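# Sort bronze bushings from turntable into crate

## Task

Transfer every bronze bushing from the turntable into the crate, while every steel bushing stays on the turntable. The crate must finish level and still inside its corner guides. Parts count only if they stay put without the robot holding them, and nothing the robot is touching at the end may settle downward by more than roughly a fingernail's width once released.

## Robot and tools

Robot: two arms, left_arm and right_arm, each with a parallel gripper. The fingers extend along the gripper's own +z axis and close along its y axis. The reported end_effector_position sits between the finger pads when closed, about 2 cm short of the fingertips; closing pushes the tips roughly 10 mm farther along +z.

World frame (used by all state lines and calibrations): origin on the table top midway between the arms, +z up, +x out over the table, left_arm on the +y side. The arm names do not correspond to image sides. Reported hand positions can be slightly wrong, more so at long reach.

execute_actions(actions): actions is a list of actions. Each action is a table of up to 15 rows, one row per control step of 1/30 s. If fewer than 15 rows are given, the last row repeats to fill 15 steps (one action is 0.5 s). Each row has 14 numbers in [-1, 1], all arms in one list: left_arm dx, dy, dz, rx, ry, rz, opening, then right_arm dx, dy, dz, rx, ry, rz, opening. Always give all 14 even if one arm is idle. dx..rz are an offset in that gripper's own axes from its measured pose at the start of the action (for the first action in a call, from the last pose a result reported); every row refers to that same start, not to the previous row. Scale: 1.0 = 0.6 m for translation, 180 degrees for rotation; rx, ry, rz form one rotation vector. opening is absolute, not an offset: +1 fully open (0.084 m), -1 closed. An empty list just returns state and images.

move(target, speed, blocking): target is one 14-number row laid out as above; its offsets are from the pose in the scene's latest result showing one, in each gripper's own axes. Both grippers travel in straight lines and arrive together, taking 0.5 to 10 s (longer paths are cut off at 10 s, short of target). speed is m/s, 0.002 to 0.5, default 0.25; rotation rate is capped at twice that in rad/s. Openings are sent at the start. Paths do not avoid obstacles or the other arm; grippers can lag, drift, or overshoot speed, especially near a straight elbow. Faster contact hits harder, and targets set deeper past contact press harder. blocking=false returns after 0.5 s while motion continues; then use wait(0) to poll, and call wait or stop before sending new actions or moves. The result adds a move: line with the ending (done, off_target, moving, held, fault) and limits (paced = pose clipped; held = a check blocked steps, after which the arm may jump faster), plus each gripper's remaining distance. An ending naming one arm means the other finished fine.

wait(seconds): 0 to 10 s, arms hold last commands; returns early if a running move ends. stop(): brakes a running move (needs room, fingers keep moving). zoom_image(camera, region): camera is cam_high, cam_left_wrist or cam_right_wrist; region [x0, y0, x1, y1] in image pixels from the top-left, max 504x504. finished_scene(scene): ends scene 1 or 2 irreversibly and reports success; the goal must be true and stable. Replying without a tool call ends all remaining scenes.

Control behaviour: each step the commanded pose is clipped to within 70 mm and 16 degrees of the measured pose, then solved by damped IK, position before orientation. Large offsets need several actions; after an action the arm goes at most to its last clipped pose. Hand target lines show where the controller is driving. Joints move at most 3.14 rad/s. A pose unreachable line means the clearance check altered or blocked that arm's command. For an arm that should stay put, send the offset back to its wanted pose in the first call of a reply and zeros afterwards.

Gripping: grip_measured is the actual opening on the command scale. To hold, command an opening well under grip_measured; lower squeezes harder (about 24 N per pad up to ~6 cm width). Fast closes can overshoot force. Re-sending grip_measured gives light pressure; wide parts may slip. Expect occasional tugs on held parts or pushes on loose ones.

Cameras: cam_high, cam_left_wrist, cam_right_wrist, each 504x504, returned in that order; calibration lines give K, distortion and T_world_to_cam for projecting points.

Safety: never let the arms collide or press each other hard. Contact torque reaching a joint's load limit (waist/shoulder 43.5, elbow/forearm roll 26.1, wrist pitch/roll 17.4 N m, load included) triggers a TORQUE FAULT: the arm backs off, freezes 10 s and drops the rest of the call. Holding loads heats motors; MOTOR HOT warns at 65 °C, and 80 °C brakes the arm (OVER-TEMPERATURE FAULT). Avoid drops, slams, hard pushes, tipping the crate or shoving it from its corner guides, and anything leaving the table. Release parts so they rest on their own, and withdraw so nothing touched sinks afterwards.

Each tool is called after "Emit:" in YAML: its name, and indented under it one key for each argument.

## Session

Emit:
execute_actions:
  actions: []

Scene clock: 0.00 s.
left_arm: end_effector_position=(+0.3604, -0.2560, +0.2649) grip_measured=+1.00 end_effector_quat_wxyz=(+0.147, +0.984, +0.097, +0.035) end_effector_velocity=(-0.000, +0.000, -0.000) end_effector_angular_velocity=(+0.000, +0.001, +0.001) | right_arm: end_effector_position=(+0.7675, -0.5811, +0.2741) grip_measured=+1.00 end_effector_quat_wxyz=(-0.383, +0.669, -0.315, +0.554) end_effector_velocity=(+0.000, -0.000, -0.000) end_effector_angular_velocity=(-0.003, +0.001, +0.000)
Joint positions: left_arm=[-1.037  0.328 -1.573 -0.092  0.952 -1.142  0.084] | right_arm=[-0.202  0.788 -1.904  2.184  0.565 -1.267  0.084]
Joint velocities: left_arm=[-0.    -0.     0.    -0.     0.001 -0.001 -0.   ] | right_arm=[-0.     0.001 -0.001 -0.002 -0.001 -0.001  0.   ]
Joint torques (N m, as the arm reports them, + toward a larger angle): no reading
Motor temperatures (°C, as the motors report them): left_arm=[33 36 41 34 39 36] | right_arm=[35 32 44 33 41 36]
Hand target (left_arm): +0.360, -0.256, +0.265; +0.147, +0.984, +0.097, +0.035
Hand target (right_arm): +0.767, -0.581, +0.274; -0.383, +0.669, -0.315, +0.554
camera_calibration (this result's frames):
cam_left_wrist: T_world_to_cam=[[0.175043, -0.940957, 0.289757, -0.348427], [-0.979367, -0.196597, -0.0467883, 0.384849], [0.100991, -0.275589, -0.955956, 0.280498], [0, 0, 0, 1]] pos_world=[0.409571, -0.174893, 0.387109]
cam_right_wrist: T_world_to_cam=[[0.0122424, -0.508231, -0.861134, -0.0375467], [-0.187623, 0.844735, -0.501219, 0.841912], [0.982165, 0.167705, -0.0850144, -0.505855], [0, 0, 0, 1]] pos_world=[0.655255, -0.64544, 0.346645]

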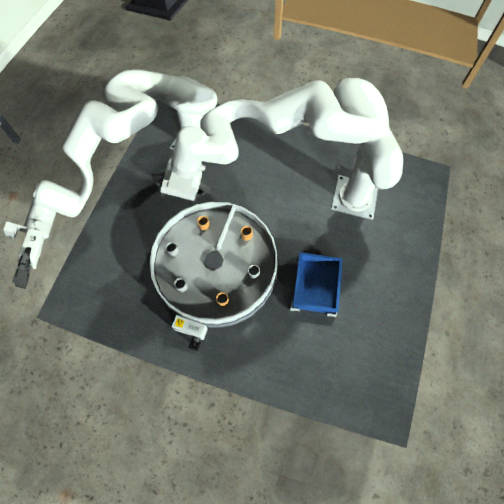

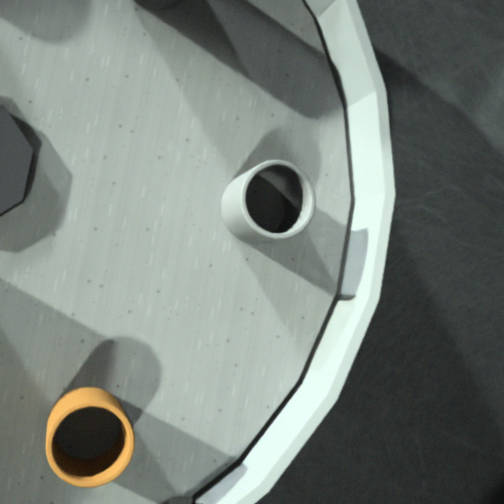

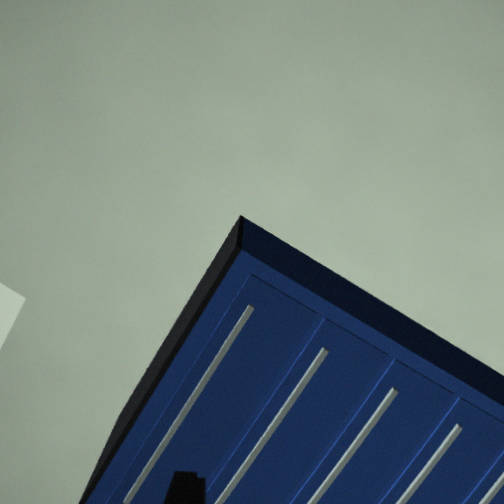

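Emit:
move:
  target: [-0.042,-0.34,0.008,0.088,-0.014,0,0.75,0,0,0,0,0,0,1]
  speed: 0.4

Emit:
move:
  target: [0,0,0.05,0,0,-0.44,0.75,0,0,0,0,0,0,1]
  speed: 0.5

Scene clock: 19.67 s.
left_arm: end_effector_position=(+0.2994, -0.0715, +0.1984) grip_measured=+0.75 end_effector_quat_wxyz=(+0.013, +0.995, +0.098, -0.000) end_effector_velocity=(-0.001, +0.003, -0.001) end_effector_angular_velocity=(+0.004, +0.002, +0.000) | right_arm: end_effector_position=(+0.7675, -0.5811, +0.2741) grip_measured=+1.00 end_effector_quat_wxyz=(-0.383, +0.669, -0.315, +0.554) end_effector_velocity=(-0.000, -0.000, +0.001) end_effector_angular_velocity=(-0.002, -0.000, -0.000)
Joint positions: left_arm=[-0.951 -0.064 -0.977 -0.017  1.02  -1.088  0.075] | right_arm=[-0.202  0.788 -1.904  2.184  0.565 -1.267  0.084]
Joint velocities: left_arm=[ 0.002 -0.005  0.009  0.001  0.001  0.001 -0.   ] | right_arm=[-0.    -0.001  0.    -0.    -0.001 -0.001 -0.   ]
Joint torques (N m, as the arm reports them, + toward a larger angle): left_arm=[  0.74 -24.01 -12.26  -0.99  -2.4    0.2 ] | right_arm=[ -0.66 -40.72 -24.94  -0.51   1.49   0.09]
Motor temperatures (°C, as the motors report them): left_arm=[33 39 49 34 39 36] | right_arm=[35 35 50 33 41 36]
Hand target (left_arm): +0.299, -0.071, +0.198; +0.013, +0.995, +0.098, -0.000
Hand target (right_arm): +0.767, -0.581, +0.274; -0.383, +0.669, -0.315, +0.554
Off the commanded pose (left_arm): 0.001 m, 0 deg.
Off the commanded pose (right_arm): 0.000 m, 0 deg.
move: done
camera_calibration (this result's frames):
cam_left_wrist: T_world_to_cam=[[0.187879, -0.98203, 0.0178563, -0.0976956], [-0.982177, -0.187946, -0.00214726, 0.350875], [0.0054647, -0.0171346, -0.999838, 0.329683], [0, 0, 0, 1]] pos_world=[0.361175, -0.0243453, 0.332127]
cam_right_wrist: T_world_to_cam=[[0.0122424, -0.508231, -0.861134, -0.0375467], [-0.187623, 0.844735, -0.501219, 0.841912], [0.982165, 0.167705, -0.0850144, -0.505855], [0, 0, 0, 1]] pos_world=[0.655255, -0.64544, 0.346645]

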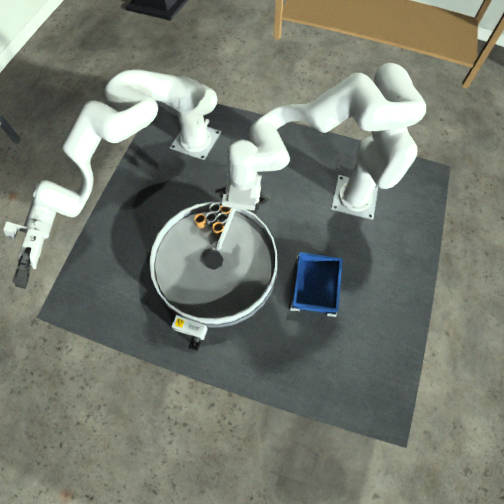

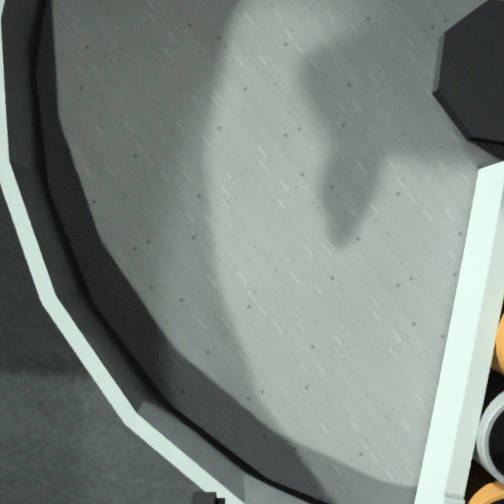

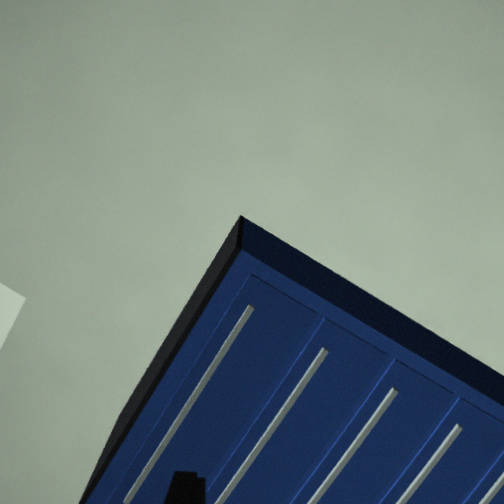

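Scene clock: 21.67 s.
left_arm: end_effector_position=(+0.2995, -0.0724, +0.1684) grip_measured=+0.75 end_effector_quat_wxyz=(+0.010, +0.705, +0.710, -0.008) end_effector_velocity=(-0.000, -0.001, +0.000) end_effector_angular_velocity=(+0.001, -0.002, +0.007) | right_arm: end_effector_position=(+0.7675, -0.5811, +0.2741) grip_measured=+1.00 end_effector_quat_wxyz=(-0.383, +0.669, -0.315, +0.554) end_effector_velocity=(+0.000, +0.000, +0.000) end_effector_angular_velocity=(+0.000, -0.000, +0.001)
Joint positions: left_arm=[-0.952 -0.026 -0.929 -0.018  0.934 -2.469  0.075] | right_arm=[-0.202  0.788 -1.904  2.184  0.565 -1.267  0.084]
Joint velocities: left_arm=[-0.002  0.001 -0.002  0.003  0.001 -0.011 -0.   ] | right_arm=[ 0.     0.    -0.001 -0.001  0.001  0.    -0.   ]
Joint torques (N m, as the arm reports them, + toward a larger angle): left_arm=[  0.23 -24.86 -11.82  -1.35  -2.22   0.14] | right_arm=[ -1.02 -40.2  -25.1   -0.46   1.68   0.16]
Motor temperatures (°C, as the motors report them): left_arm=[33 39 49 34 39 36] | right_arm=[35 36 50 33 41 36]
Hand target (left_arm): +0.299, -0.072, +0.168; +0.010, +0.704, +0.710, -0.008
Hand target (right_arm): +0.767, -0.581, +0.274; -0.383, +0.669, -0.315, +0.554
Off the commanded pose (left_arm): 0.000 m, 0 deg.
Off the commanded pose (right_arm): 0.000 m, 0 deg.
move: done
camera_calibration (this result's frames):
cam_left_wrist: T_world_to_cam=[[0.999985, -0.000381277, -0.00539668, -0.266287], [-0.00027041, -0.999789, 0.0205293, -0.00589686], [-0.00540337, -0.0205276, -0.999775, 0.30275], [0, 0, 0, 1]] pos_world=[0.267918, 0.000217576, 0.301366]
cam_right_wrist: T_world_to_cam=[[0.0122423, -0.508231, -0.861134, -0.0375467], [-0.187624, 0.844735, -0.501219, 0.841912], [0.982165, 0.167705, -0.0850145, -0.505855], [0, 0, 0, 1]] pos_world=[0.655255, -0.64544, 0.346645]

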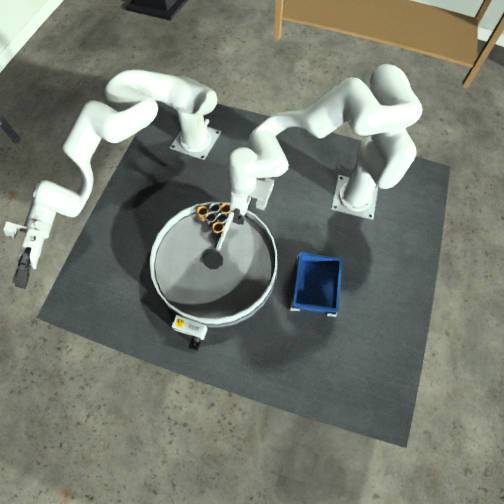

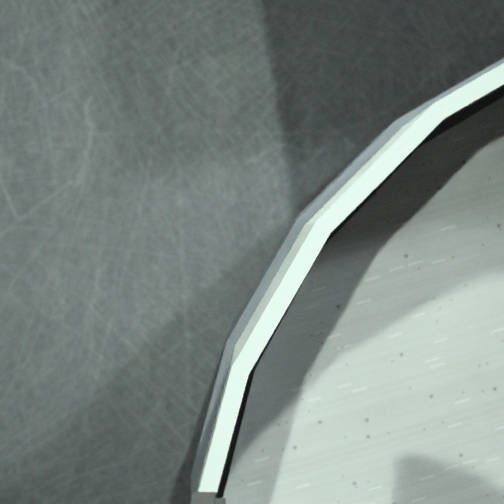

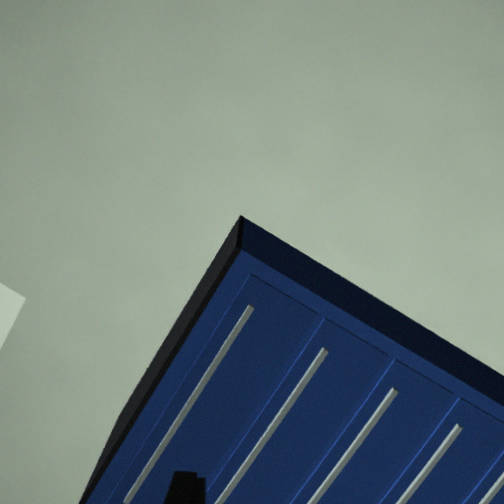

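Emit:
move:
  target: [-0.25,0.07,-0.05,0,0,0,0.75,0,0,-0.55,0,0,0,1]
  speed: 0.3

Scene clock: 28.03 s.
left_arm: end_effector_position=(+0.3425, -0.2211, +0.2028) grip_measured=+0.75 end_effector_quat_wxyz=(+0.010, +0.704, +0.710, -0.008) end_effector_velocity=(+0.000, -0.001, +0.000) end_effector_angular_velocity=(+0.000, +0.000, +0.000) | right_arm: end_effector_position=(+0.4435, -0.6351, +0.3034) grip_measured=+1.00 end_effector_quat_wxyz=(-0.383, +0.669, -0.315, +0.553) end_effector_velocity=(-0.002, -0.001, +0.000) end_effector_angular_velocity=(+0.000, +0.000, -0.001)
Joint positions: left_arm=[-1.05   0.437 -1.644 -0.013  1.184 -2.573  0.075] | right_arm=[-0.676 -0.12  -0.711  1.965  1.044 -1.342  0.084]
Joint velocities: left_arm=[-0.001  0.002 -0.004  0.     0.002 -0.001 -0.   ] | right_arm=[-0.004 -0.005  0.004 -0.003  0.002  0.003 -0.   ]
Joint torques (N m, as the arm reports them, + toward a larger angle): left_arm=[ -0.58 -37.16 -12.64  -0.99  -2.15  -0.14] | right_arm=[ -0.55 -20.11 -22.91   0.62   1.65   0.25]
Motor temperatures (°C, as the motors report them): left_arm=[33 39 50 34 39 36] | right_arm=[35 36 51 33 41 36]
Hand target (left_arm): +0.342, -0.221, +0.203; +0.010, +0.704, +0.710, -0.008
Hand target (right_arm): +0.443, -0.635, +0.304; -0.383, +0.669, -0.315, +0.553
Off the commanded pose (left_arm): 0.001 m, 0 deg.
Off the commanded pose (right_arm): 0.002 m, 0 deg.
move: done; limits=paced
camera_calibration (this result's frames):
cam_left_wrist: T_world_to_cam=[[0.999987, 0.0000465733, -0.00516141, -0.309131], [0.000152951, -0.999788, 0.0206117, -0.155454], [-0.00515935, -0.0206122, -0.999774, 0.334201], [0, 0, 0, 1]] pos_world=[0.310875, -0.148518, 0.335734]
cam_right_wrist: T_world_to_cam=[[0.0123748, -0.507551, -0.861533, -0.0352278], [-0.188349, 0.844993, -0.500512, 0.841692], [0.982024, 0.168462, -0.08514, -0.175569], [0, 0, 0, 1]] pos_world=[0.331381, -0.699527, 0.375979]

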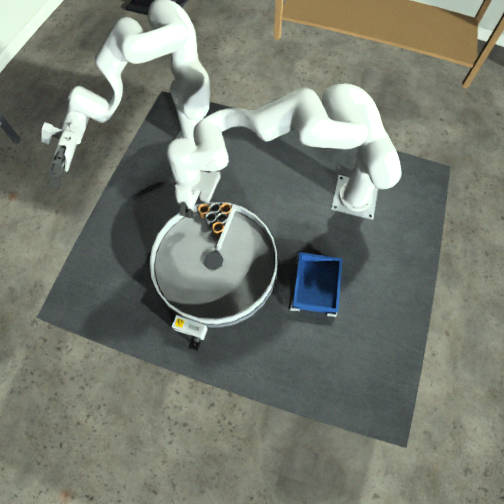

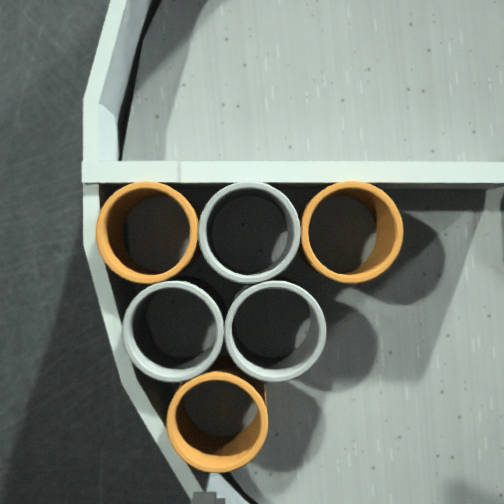

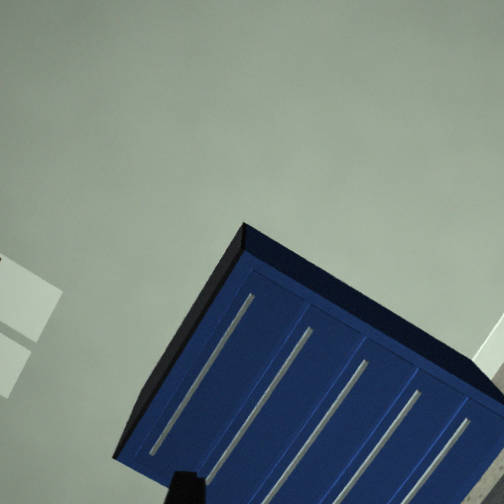

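Emit:
move:
  target: [0.138,0.05,0.13,0,0,0,-0.3,0,0,0,0,0,0,1]
  speed: 0.2

Emit:
move:
  target: [0,0,0.065,0,0,0,-0.3,0,0,0,0,0,0,1]
  speed: 0.04

Emit:
move:
  target: [0,0,0,0,0,0,-1,0,0,0,0,0,0,1]

Emit:
move:
  target: [0,0,-0.15,0,0,0,-1,0,0,0,0,0,0,1]
  speed: 0.12

Scene clock: 42.07 s.
left_arm: end_effector_position=(+0.3720, -0.1409, +0.1232) grip_measured=-0.32 end_effector_quat_wxyz=(+0.010, +0.705, +0.709, -0.008) end_effector_velocity=(-0.001, +0.002, -0.004) end_effector_angular_velocity=(+0.001, +0.003, -0.003) | right_arm: end_effector_position=(+0.4435, -0.6351, +0.3034) grip_measured=+1.00 end_effector_quat_wxyz=(-0.383, +0.669, -0.315, +0.553) end_effector_velocity=(+0.000, -0.000, -0.000) end_effector_angular_velocity=(+0.001, +0.001, -0.000)
Joint positions: left_arm=[-0.926  0.352 -1.282 -0.019  0.908 -2.441  0.03 ] | right_arm=[-0.676 -0.12  -0.711  1.965  1.044 -1.342  0.084]
Joint velocities: left_arm=[ 0.001  0.001  0.011 -0.002 -0.009  0.005  0.   ] | right_arm=[-0.     0.    -0.001 -0.    -0.001  0.001  0.   ]
Joint torques (N m, as the arm reports them, + toward a larger angle): left_arm=[ -0.29 -33.82 -11.52  -1.47  -2.2    0.06] | right_arm=[ -0.41 -19.66 -22.8    0.64   1.75   0.15]
Motor temperatures (°C, as the motors report them): left_arm=[33 40 50 34 39 36] | right_arm=[35 35 51 33 41 36]
Hand target (left_arm): +0.372, -0.140, +0.123; +0.010, +0.705, +0.710, -0.008
Hand target (right_arm): +0.444, -0.635, +0.303; -0.383, +0.669, -0.315, +0.553
Off the commanded pose (left_arm): 0.001 m, 0 deg.
Off the commanded pose (right_arm): 0.000 m, 0 deg.
move: done
camera_calibration (this result's frames):
cam_left_wrist: T_world_to_cam=[[0.999989, -0.000712683, -0.00468303, -0.339205], [-0.000612729, -0.999773, 0.0213108, -0.0734811], [-0.00469715, -0.0213076, -0.999762, 0.256174], [0, 0, 0, 1]] pos_world=[0.340359, -0.0682477, 0.256091]
cam_right_wrist: T_world_to_cam=[[0.0123752, -0.507552, -0.861532, -0.0352286], [-0.188346, 0.844992, -0.500514, 0.841693], [0.982025, 0.16846, -0.0851387, -0.17557], [0, 0, 0, 1]] pos_world=[0.33138, -0.699528, 0.37598]

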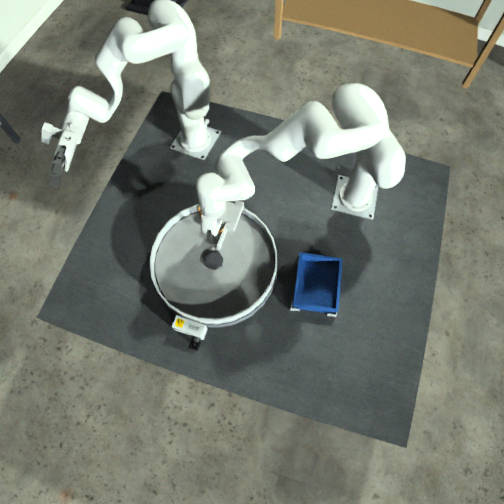

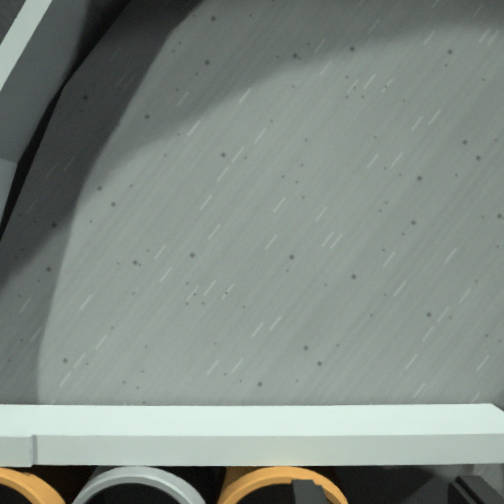

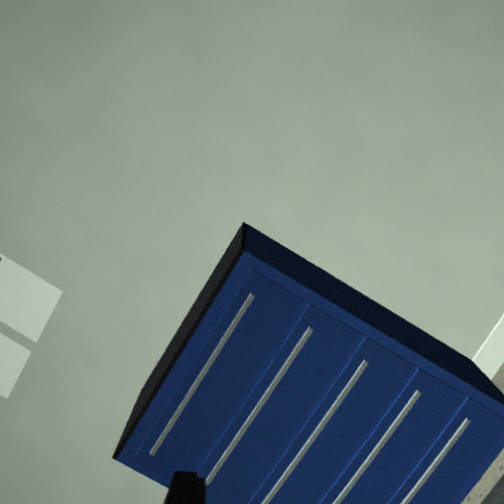

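Scene clock: 43.33 s.
left_arm: end_effector_position=(+0.3821, -0.1541, +0.1112) grip_measured=-0.31 end_effector_quat_wxyz=(+0.037, +0.704, +0.709, -0.011) end_effector_velocity=(-0.002, +0.005, -0.003) end_effector_angular_velocity=(+0.013, +0.006, -0.003) | right_arm: end_effector_position=(+0.4435, -0.6351, +0.3034) grip_measured=+1.00 end_effector_quat_wxyz=(-0.383, +0.669, -0.315, +0.553) end_effector_velocity=(-0.000, -0.001, -0.000) end_effector_angular_velocity=(+0.001, -0.000, -0.003)
Joint positions: left_arm=[-0.927  0.386 -1.28  -0.02   0.817 -2.44   0.03 ] | right_arm=[-0.676 -0.12  -0.711  1.965  1.044 -1.342  0.084]
Joint velocities: left_arm=[ 0.002 -0.002  0.007  0.005  0.009  0.001  0.001] | right_arm=[-0.     0.     0.     0.003 -0.001 -0.    -0.   ]
Joint torques (N m, as the arm reports them, + toward a larger angle): left_arm=[-0.4   9.03  5.47 -1.07  2.36  0.02] | right_arm=[ -0.98 -20.   -22.73   0.56   1.55   0.2 ]
Motor temperatures (°C, as the motors report them): left_arm=[33 40 50 34 39 36] | right_arm=[35 35 51 33 41 36]
Hand target (left_arm): +0.372, -0.142, +0.085; +0.010, +0.705, +0.709, -0.008
Hand target (right_arm): +0.444, -0.635, +0.303; -0.383, +0.669, -0.315, +0.553
Off the commanded pose (left_arm): 0.031 m, 3 deg.
Off the commanded pose (right_arm): 0.000 m, 0 deg.
move: off_target (left_arm)
camera_calibration (this result's frames):
cam_left_wrist: T_world_to_cam=[[0.999541, -0.000288614, 0.0302987, -0.353019], [-0.00220866, -0.997989, 0.0633565, -0.0901476], [0.0302194, -0.0633943, -0.997531, 0.223786], [0, 0, 0, 1]] pos_world=[0.345895, -0.0758814, 0.239641]
cam_right_wrist: T_world_to_cam=[[0.0123752, -0.507552, -0.861532, -0.0352286], [-0.188346, 0.844992, -0.500514, 0.841693], [0.982025, 0.16846, -0.0851388, -0.17557], [0, 0, 0, 1]] pos_world=[0.33138, -0.699528, 0.37598]

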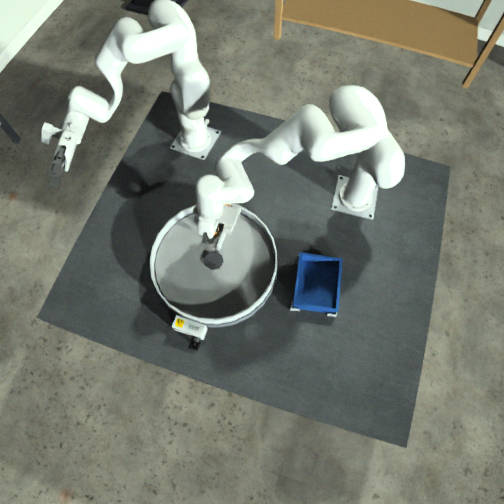

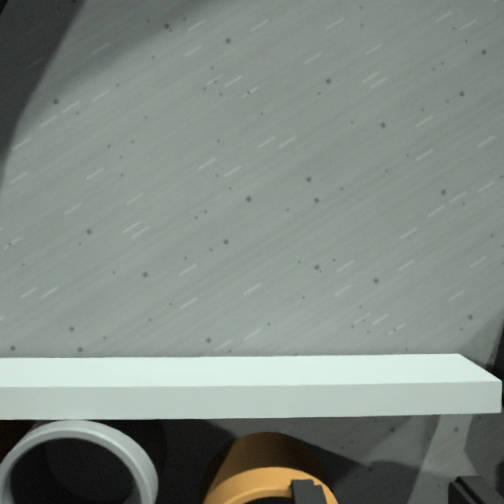

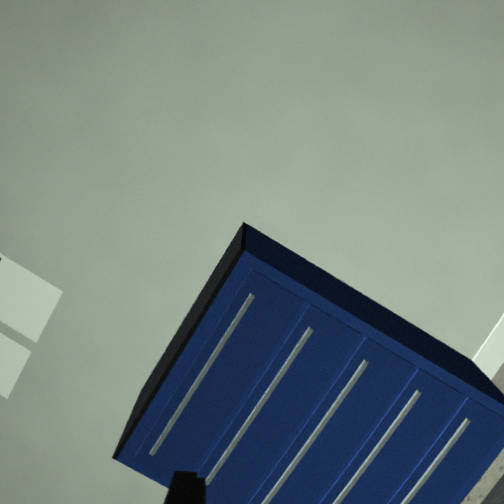

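Scene clock: 43.83 s.
left_arm: end_effector_position=(+0.3827, -0.1547, +0.1128) grip_measured=-1.00 end_effector_quat_wxyz=(+0.039, +0.704, +0.709, -0.011) end_effector_velocity=(-0.001, +0.002, -0.002) end_effector_angular_velocity=(+0.005, +0.004, +0.001) | right_arm: end_effector_position=(+0.4435, -0.6351, +0.3034) grip_measured=+1.00 end_effector_quat_wxyz=(-0.383, +0.669, -0.315, +0.553) end_effector_velocity=(+0.000, -0.000, -0.000) end_effector_angular_velocity=(+0.002, +0.001, +0.000)
Joint positions: left_arm=[-0.927  0.385 -1.281 -0.02   0.817 -2.44   0.   ] | right_arm=[-0.676 -0.12  -0.711  1.965  1.044 -1.342  0.084]
Joint velocities: left_arm=[ 0.001  0.001  0.004  0.     0.001 -0.     0.   ] | right_arm=[ 0.     0.001 -0.001 -0.001 -0.     0.002 -0.   ]
Joint torques (N m, as the arm reports them, + toward a larger angle): left_arm=[  0.18 -12.59  -2.84  -0.97   0.54  -0.05] | right_arm=[ -0.42 -19.87 -22.75   0.66   1.63   0.14]
Motor temperatures (°C, as the motors report them): left_arm=[33 40 50 34 39 36] | right_arm=[35 35 51 33 41 36]
Hand target (left_arm): +0.382, -0.154, +0.111; +0.037, +0.704, +0.709, -0.011
Hand target (right_arm): +0.444, -0.635, +0.303; -0.383, +0.669, -0.315, +0.553
Off the commanded pose (left_arm): 0.002 m, 0 deg.
Off the commanded pose (right_arm): 0.000 m, 0 deg.
move: done
camera_calibration (this result's frames):
cam_left_wrist: T_world_to_cam=[[0.999473, -0.000247155, 0.0324524, -0.353879], [-0.00238304, -0.99783, 0.0657938, -0.0910846], [0.0323657, -0.0658364, -0.997305, 0.224152], [0, 0, 0, 1]] pos_world=[0.34622, -0.0762171, 0.241025]
cam_right_wrist: T_world_to_cam=[[0.0123751, -0.507553, -0.861532, -0.0352286], [-0.188346, 0.844992, -0.500514, 0.841693], [0.982025, 0.16846, -0.0851388, -0.17557], [0, 0, 0, 1]] pos_world=[0.33138, -0.699528, 0.37598]

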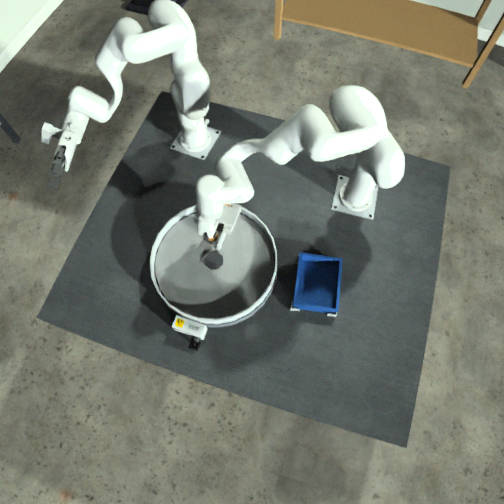

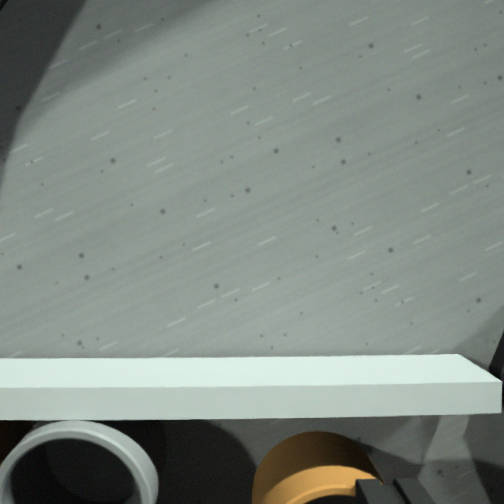

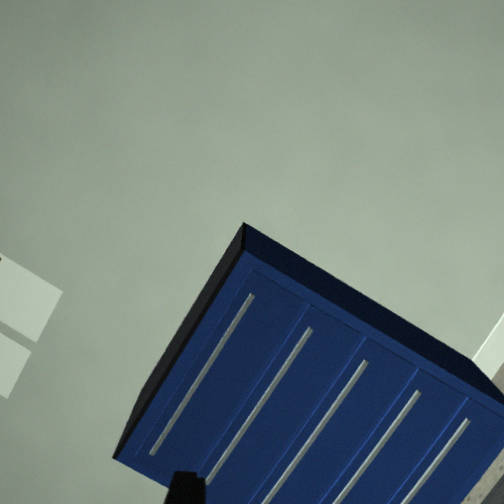

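Scene clock: 44.97 s.
left_arm: end_effector_position=(+0.3789, -0.1479, +0.2015) grip_measured=-1.00 end_effector_quat_wxyz=(+0.038, +0.704, +0.709, -0.011) end_effector_velocity=(-0.000, -0.000, +0.003) end_effector_angular_velocity=(-0.000, -0.000, -0.002) | right_arm: end_effector_position=(+0.4435, -0.6351, +0.3034) grip_measured=+1.00 end_effector_quat_wxyz=(-0.383, +0.669, -0.315, +0.553) end_effector_velocity=(+0.000, -0.000, +0.000) end_effector_angular_velocity=(-0.000, -0.001, -0.001)
Joint positions: left_arm=[-0.924  0.256 -1.367 -0.017  1.033 -2.442  0.   ] | right_arm=[-0.676 -0.12  -0.711  1.965  1.044 -1.342  0.084]
Joint velocities: left_arm=[-0.001 -0.002 -0.006  0.     0.008  0.001  0.   ] | right_arm=[-0.    -0.    -0.     0.001 -0.    -0.     0.   ]
Joint torques (N m, as the arm reports them, + toward a larger angle): left_arm=[  0.99 -33.19 -12.69  -1.29  -2.3   -0.06] | right_arm=[ -0.21 -19.9  -22.76   0.53   1.72   0.07]
Motor temperatures (°C, as the motors report them): left_arm=[33 40 50 34 39 36] | right_arm=[35 35 51 33 41 36]
Hand target (left_arm): +0.379, -0.148, +0.202; +0.039, +0.704, +0.709, -0.011
Hand target (right_arm): +0.444, -0.635, +0.303; -0.383, +0.669, -0.315, +0.553
Off the commanded pose (left_arm): 0.001 m, 0 deg.
Off the commanded pose (right_arm): 0.000 m, 0 deg.
move: done
camera_calibration (this result's frames):
cam_left_wrist: T_world_to_cam=[[0.999498, -0.0000035728, 0.0316711, -0.352831], [-0.00204868, -0.997913, 0.0645413, -0.0899791], [0.0316047, -0.0645738, -0.997412, 0.313703], [0, 0, 0, 1]] pos_world=[0.342555, -0.0695356, 0.329873]
cam_right_wrist: T_world_to_cam=[[0.0123751, -0.507553, -0.861532, -0.0352286], [-0.188346, 0.844992, -0.500514, 0.841693], [0.982025, 0.16846, -0.0851388, -0.17557], [0, 0, 0, 1]] pos_world=[0.33138, -0.699528, 0.37598]

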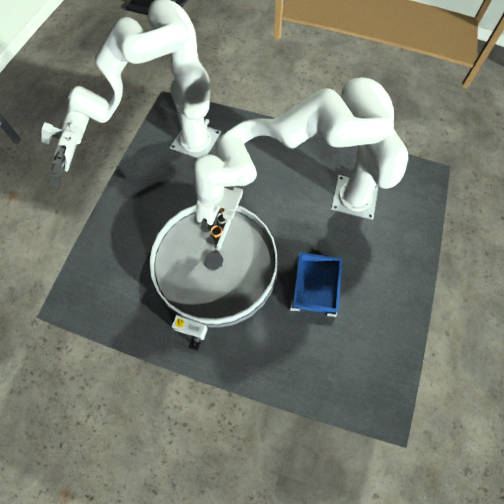

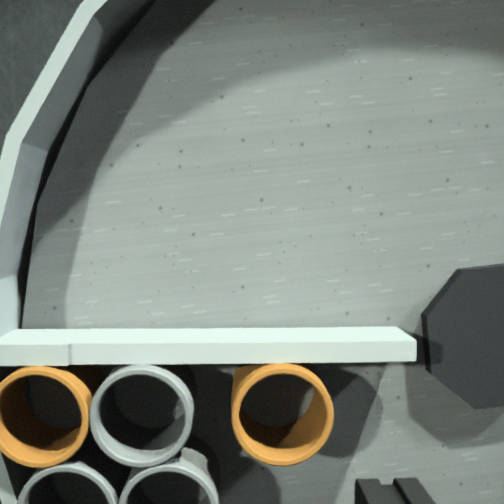

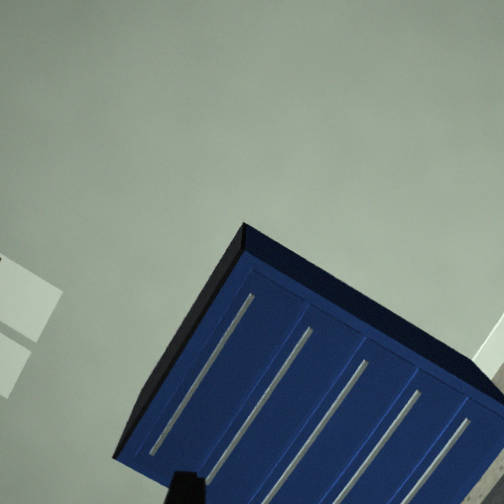

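Emit:
move:
  target: [0.017,-0.022,0.11,0.01,0.02,0,0.25,0,0,0,0,0,0,1]
  speed: 0.2

Emit:
move:
  target: [0,0,0.07,0,0,0,0.25,0,0,0,0,0,0,1]
  speed: 0.05

Emit:
move:
  target: [0,0,0,0,0,0,-1,0,0,0,0,0,0,1]

Emit:
move:
  target: [0,0,-0.15,0,0,0,-1,0,0,0,0,0,0,1]
  speed: 0.12

Scene clock: 56.00 s.
left_arm: end_effector_position=(+0.3686, -0.1428, +0.1355) grip_measured=+0.24 end_effector_quat_wxyz=(+0.006, +0.705, +0.709, -0.000) end_effector_velocity=(-0.000, +0.001, -0.004) end_effector_angular_velocity=(+0.005, +0.003, +0.002) | right_arm: end_effector_position=(+0.4435, -0.6351, +0.3034) grip_measured=+1.00 end_effector_quat_wxyz=(-0.383, +0.669, -0.315, +0.553) end_effector_velocity=(+0.000, -0.001, +0.000) end_effector_angular_velocity=(-0.001, -0.001, -0.002)
Joint positions: left_arm=[-0.938  0.34  -1.305  0.001  0.953 -2.466  0.054] | right_arm=[-0.676 -0.12  -0.711  1.965  1.044 -1.342  0.084]
Joint velocities: left_arm=[ 0.     0.006  0.002  0.001 -0.002 -0.002 -0.   ] | right_arm=[-0.    -0.    -0.001  0.001 -0.001 -0.001 -0.   ]
Joint torques (N m, as the arm reports them, + toward a larger angle): left_arm=[ -0.06 -33.57 -11.68  -1.25  -1.87   0.15] | right_arm=[ -0.54 -19.99 -22.89   0.49   1.61   0.2 ]
Motor temperatures (°C, as the motors report them): left_arm=[33 40 50 34 39 36] | right_arm=[35 34 51 33 41 36]
Hand target (left_arm): +0.368, -0.143, +0.135; +0.005, +0.705, +0.709, +0.000
Hand target (right_arm): +0.444, -0.635, +0.303; -0.383, +0.669, -0.315, +0.553
Off the commanded pose (left_arm): 0.001 m, 0 deg.
Off the commanded pose (right_arm): 0.000 m, 0 deg.
move: done
camera_calibration (this result's frames):
cam_left_wrist: T_world_to_cam=[[0.999999, -0.00088222, 0.000940219, -0.336532], [-0.000885498, -0.999994, 0.003491, -0.073178], [0.000937133, -0.00349183, -0.999993, 0.268882], [0, 0, 0, 1]] pos_world=[0.336215, -0.0725355, 0.269452]
cam_right_wrist: T_world_to_cam=[[0.0123752, -0.507553, -0.861532, -0.0352287], [-0.188346, 0.844992, -0.500514, 0.841693], [0.982025, 0.16846, -0.0851387, -0.17557], [0, 0, 0, 1]] pos_world=[0.33138, -0.699528, 0.37598]

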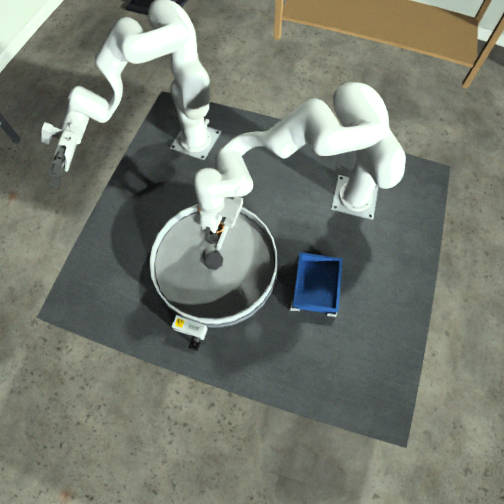

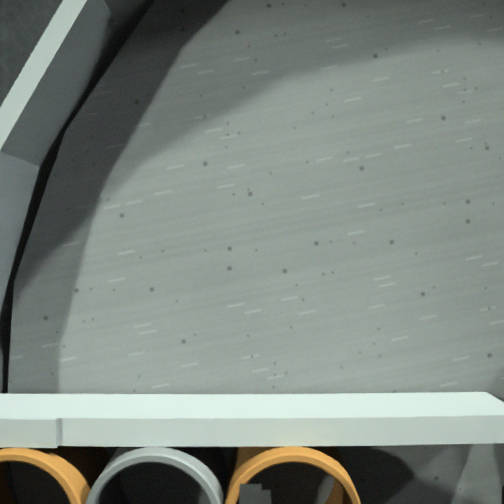

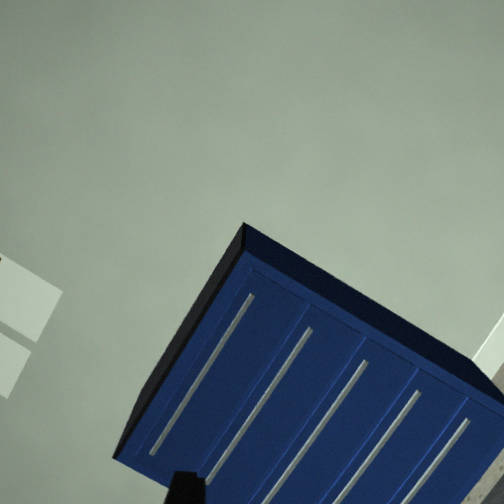

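Scene clock: 57.13 s.
left_arm: end_effector_position=(+0.3748, -0.1504, +0.1093) grip_measured=+0.25 end_effector_quat_wxyz=(+0.022, +0.705, +0.709, -0.002) end_effector_velocity=(+0.001, -0.000, +0.001) end_effector_angular_velocity=(-0.001, -0.002, +0.001) | right_arm: end_effector_position=(+0.4435, -0.6351, +0.3034) grip_measured=+1.00 end_effector_quat_wxyz=(-0.383, +0.669, -0.315, +0.553) end_effector_velocity=(+0.000, +0.000, +0.000) end_effector_angular_velocity=(-0.002, -0.000, +0.001)
Joint positions: left_arm=[-0.938  0.386 -1.283  0.001  0.852 -2.466  0.055] | right_arm=[-0.676 -0.12  -0.711  1.965  1.044 -1.342  0.084]
Joint velocities: left_arm=[ 0.001 -0.    -0.001  0.002 -0.001 -0.001 -0.   ] | right_arm=[-0.    -0.    -0.001 -0.001  0.    -0.001 -0.   ]
Joint torques (N m, as the arm reports them, + toward a larger angle): left_arm=[-0.15  0.48  1.89 -0.78  0.22 -0.2 ] | right_arm=[ -0.82 -19.84 -22.72   0.81   1.69   0.17]
Motor temperatures (°C, as the motors report them): left_arm=[33 40 50 34 39 36] | right_arm=[35 34 51 33 41 36]
Hand target (left_arm): +0.369, -0.143, +0.094; +0.006, +0.705, +0.709, -0.000
Hand target (right_arm): +0.444, -0.635, +0.303; -0.383, +0.669, -0.315, +0.553
Off the commanded pose (left_arm): 0.018 m, 2 deg.
Off the commanded pose (right_arm): 0.000 m, 0 deg.
move: off_target (left_arm)
camera_calibration (this result's frames):
cam_left_wrist: T_world_to_cam=[[0.999769, -0.000551747, 0.0214931, -0.344802], [-0.00117356, -0.999581, 0.0289291, -0.0832224], [0.0214681, -0.0289477, -0.99935, 0.231074], [0, 0, 0, 1]] pos_world=[0.339664, -0.0766887, 0.240742]
cam_right_wrist: T_world_to_cam=[[0.0123753, -0.507552, -0.861532, -0.0352286], [-0.188346, 0.844992, -0.500514, 0.841693], [0.982025, 0.16846, -0.0851386, -0.17557], [0, 0, 0, 1]] pos_world=[0.33138, -0.699528, 0.37598]

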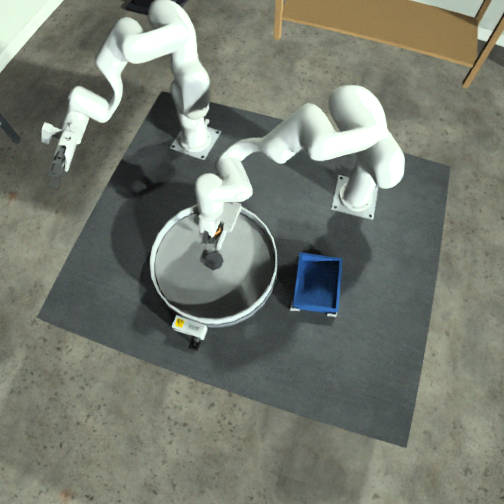

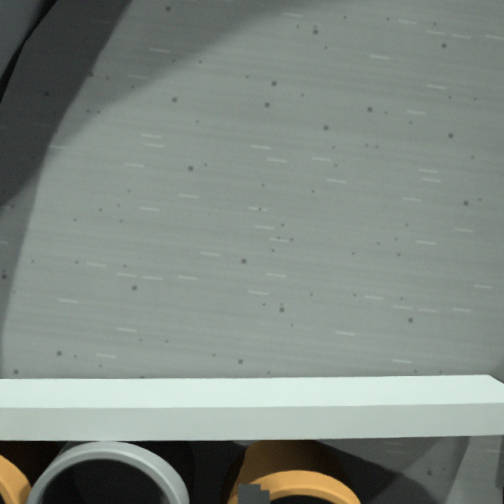

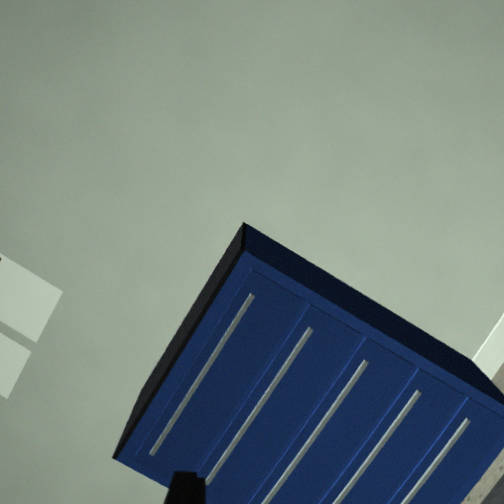

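Scene clock: 57.70 s.
left_arm: end_effector_position=(+0.3761, -0.1517, +0.1125) grip_measured=-1.00 end_effector_quat_wxyz=(+0.026, +0.705, +0.709, -0.002) end_effector_velocity=(-0.001, -0.001, -0.001) end_effector_angular_velocity=(+0.000, +0.003, -0.000) | right_arm: end_effector_position=(+0.4435, -0.6351, +0.3034) grip_measured=+1.00 end_effector_quat_wxyz=(-0.383, +0.669, -0.315, +0.553) end_effector_velocity=(-0.000, +0.000, -0.001) end_effector_angular_velocity=(+0.001, +0.002, +0.001)
Joint positions: left_arm=[-0.938  0.383 -1.286  0.002  0.852 -2.466  0.   ] | right_arm=[-0.676 -0.12  -0.711  1.965  1.044 -1.342  0.084]
Joint velocities: left_arm=[-0.002  0.001 -0.    -0.002  0.001 -0.     0.   ] | right_arm=[-0.     0.001 -0.    -0.002  0.     0.002 -0.   ]
Joint torques (N m, as the arm reports them, + toward a larger angle): left_arm=[ -0.35 -11.38  -2.07  -1.21   0.3    0.3 ] | right_arm=[ -0.93 -19.84 -22.92   0.58   1.7    0.3 ]
Motor temperatures (°C, as the motors report them): left_arm=[33 40 50 34 39 36] | right_arm=[35 34 51 33 41 36]
Hand target (left_arm): +0.375, -0.150, +0.109; +0.022, +0.705, +0.709, -0.002
Hand target (right_arm): +0.444, -0.635, +0.303; -0.383, +0.669, -0.315, +0.553
Off the commanded pose (left_arm): 0.004 m, 0 deg.
Off the commanded pose (right_arm): 0.000 m, 0 deg.
move: off_target (left_arm)
camera_calibration (this result's frames):
cam_left_wrist: T_world_to_cam=[[0.999661, -0.000386993, 0.0260406, -0.346654], [-0.00127398, -0.999419, 0.0340537, -0.0851344], [0.0260123, -0.0340753, -0.999081, 0.231711], [0, 0, 0, 1]] pos_world=[0.340401, -0.0773235, 0.243424]
cam_right_wrist: T_world_to_cam=[[0.0123754, -0.507553, -0.861532, -0.0352287], [-0.188346, 0.844992, -0.500514, 0.841693], [0.982025, 0.16846, -0.0851385, -0.17557], [0, 0, 0, 1]] pos_world=[0.33138, -0.699528, 0.37598]

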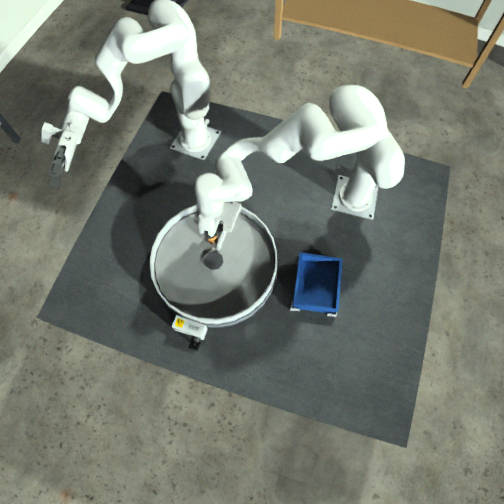

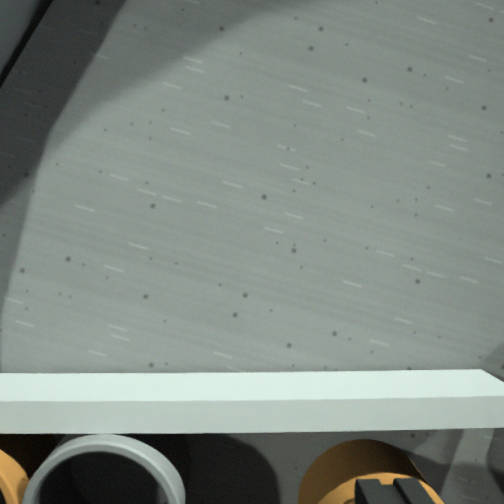

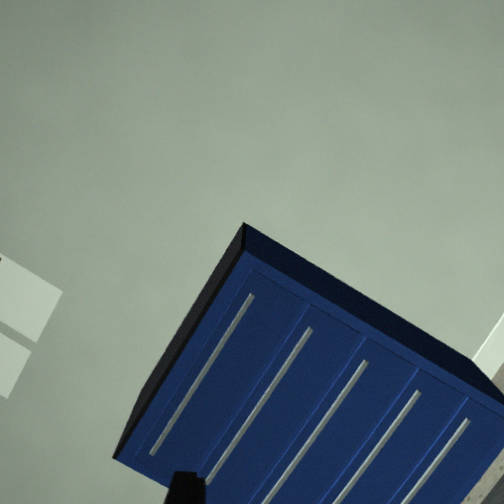

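Scene clock: 58.83 s.
left_arm: end_effector_position=(+0.3729, -0.1477, +0.2015) grip_measured=-1.00 end_effector_quat_wxyz=(+0.025, +0.704, +0.709, -0.002) end_effector_velocity=(+0.001, -0.000, +0.003) end_effector_angular_velocity=(-0.000, -0.001, +0.000) | right_arm: end_effector_position=(+0.4435, -0.6351, +0.3034) grip_measured=+1.00 end_effector_quat_wxyz=(-0.383, +0.669, -0.315, +0.553) end_effector_velocity=(+0.000, +0.000, -0.000) end_effector_angular_velocity=(+0.000, -0.001, +0.002)
Joint positions: left_arm=[-0.938  0.264 -1.386  0.002  1.072 -2.466  0.   ] | right_arm=[-0.676 -0.12  -0.711  1.965  1.044 -1.342  0.084]
Joint velocities: left_arm=[ 0.001 -0.002 -0.007  0.     0.008  0.     0.   ] | right_arm=[ 0.     0.001 -0.    -0.     0.002 -0.     0.   ]
Joint torques (N m, as the arm reports them, + toward a larger angle): left_arm=[  0.48 -33.37 -12.43  -1.42  -2.52   0.26] | right_arm=[ -0.73 -19.95 -22.78   0.68   1.59   0.29]
Motor temperatures (°C, as the motors report them): left_arm=[33 40 50 34 39 36] | right_arm=[35 34 51 33 41 36]
Hand target (left_arm): +0.373, -0.148, +0.202; +0.026, +0.704, +0.709, -0.002
Hand target (right_arm): +0.444, -0.635, +0.303; -0.383, +0.669, -0.315, +0.553
Off the commanded pose (left_arm): 0.001 m, 0 deg.
Off the commanded pose (right_arm): 0.000 m, 0 deg.
move: done
camera_calibration (this result's frames):
cam_left_wrist: T_world_to_cam=[[0.99968, -0.000119801, 0.0252801, -0.345624], [-0.000949448, -0.999461, 0.0328088, -0.0840334], [0.0252625, -0.0328223, -0.999142, 0.321246], [0, 0, 0, 1]] pos_world=[0.337318, -0.0734855, 0.332465]
cam_right_wrist: T_world_to_cam=[[0.0123754, -0.507553, -0.861532, -0.0352288], [-0.188346, 0.844992, -0.500514, 0.841693], [0.982025, 0.16846, -0.0851385, -0.17557], [0, 0, 0, 1]] pos_world=[0.33138, -0.699528, 0.375981]

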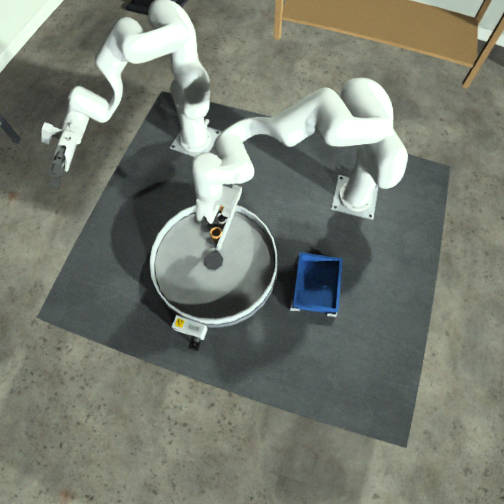

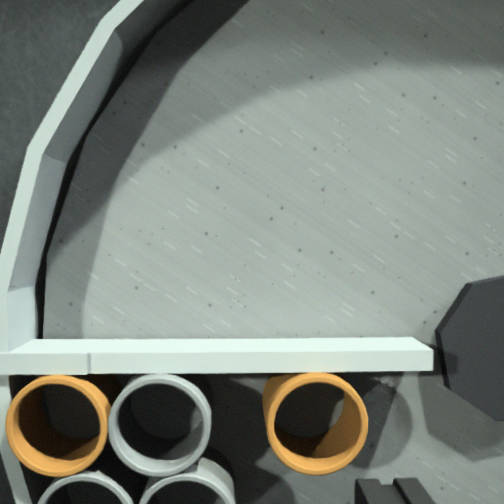

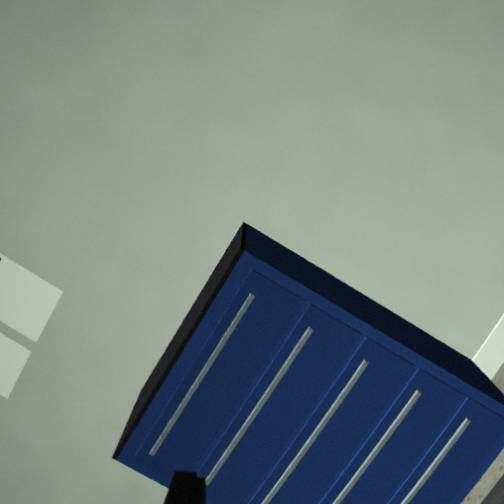

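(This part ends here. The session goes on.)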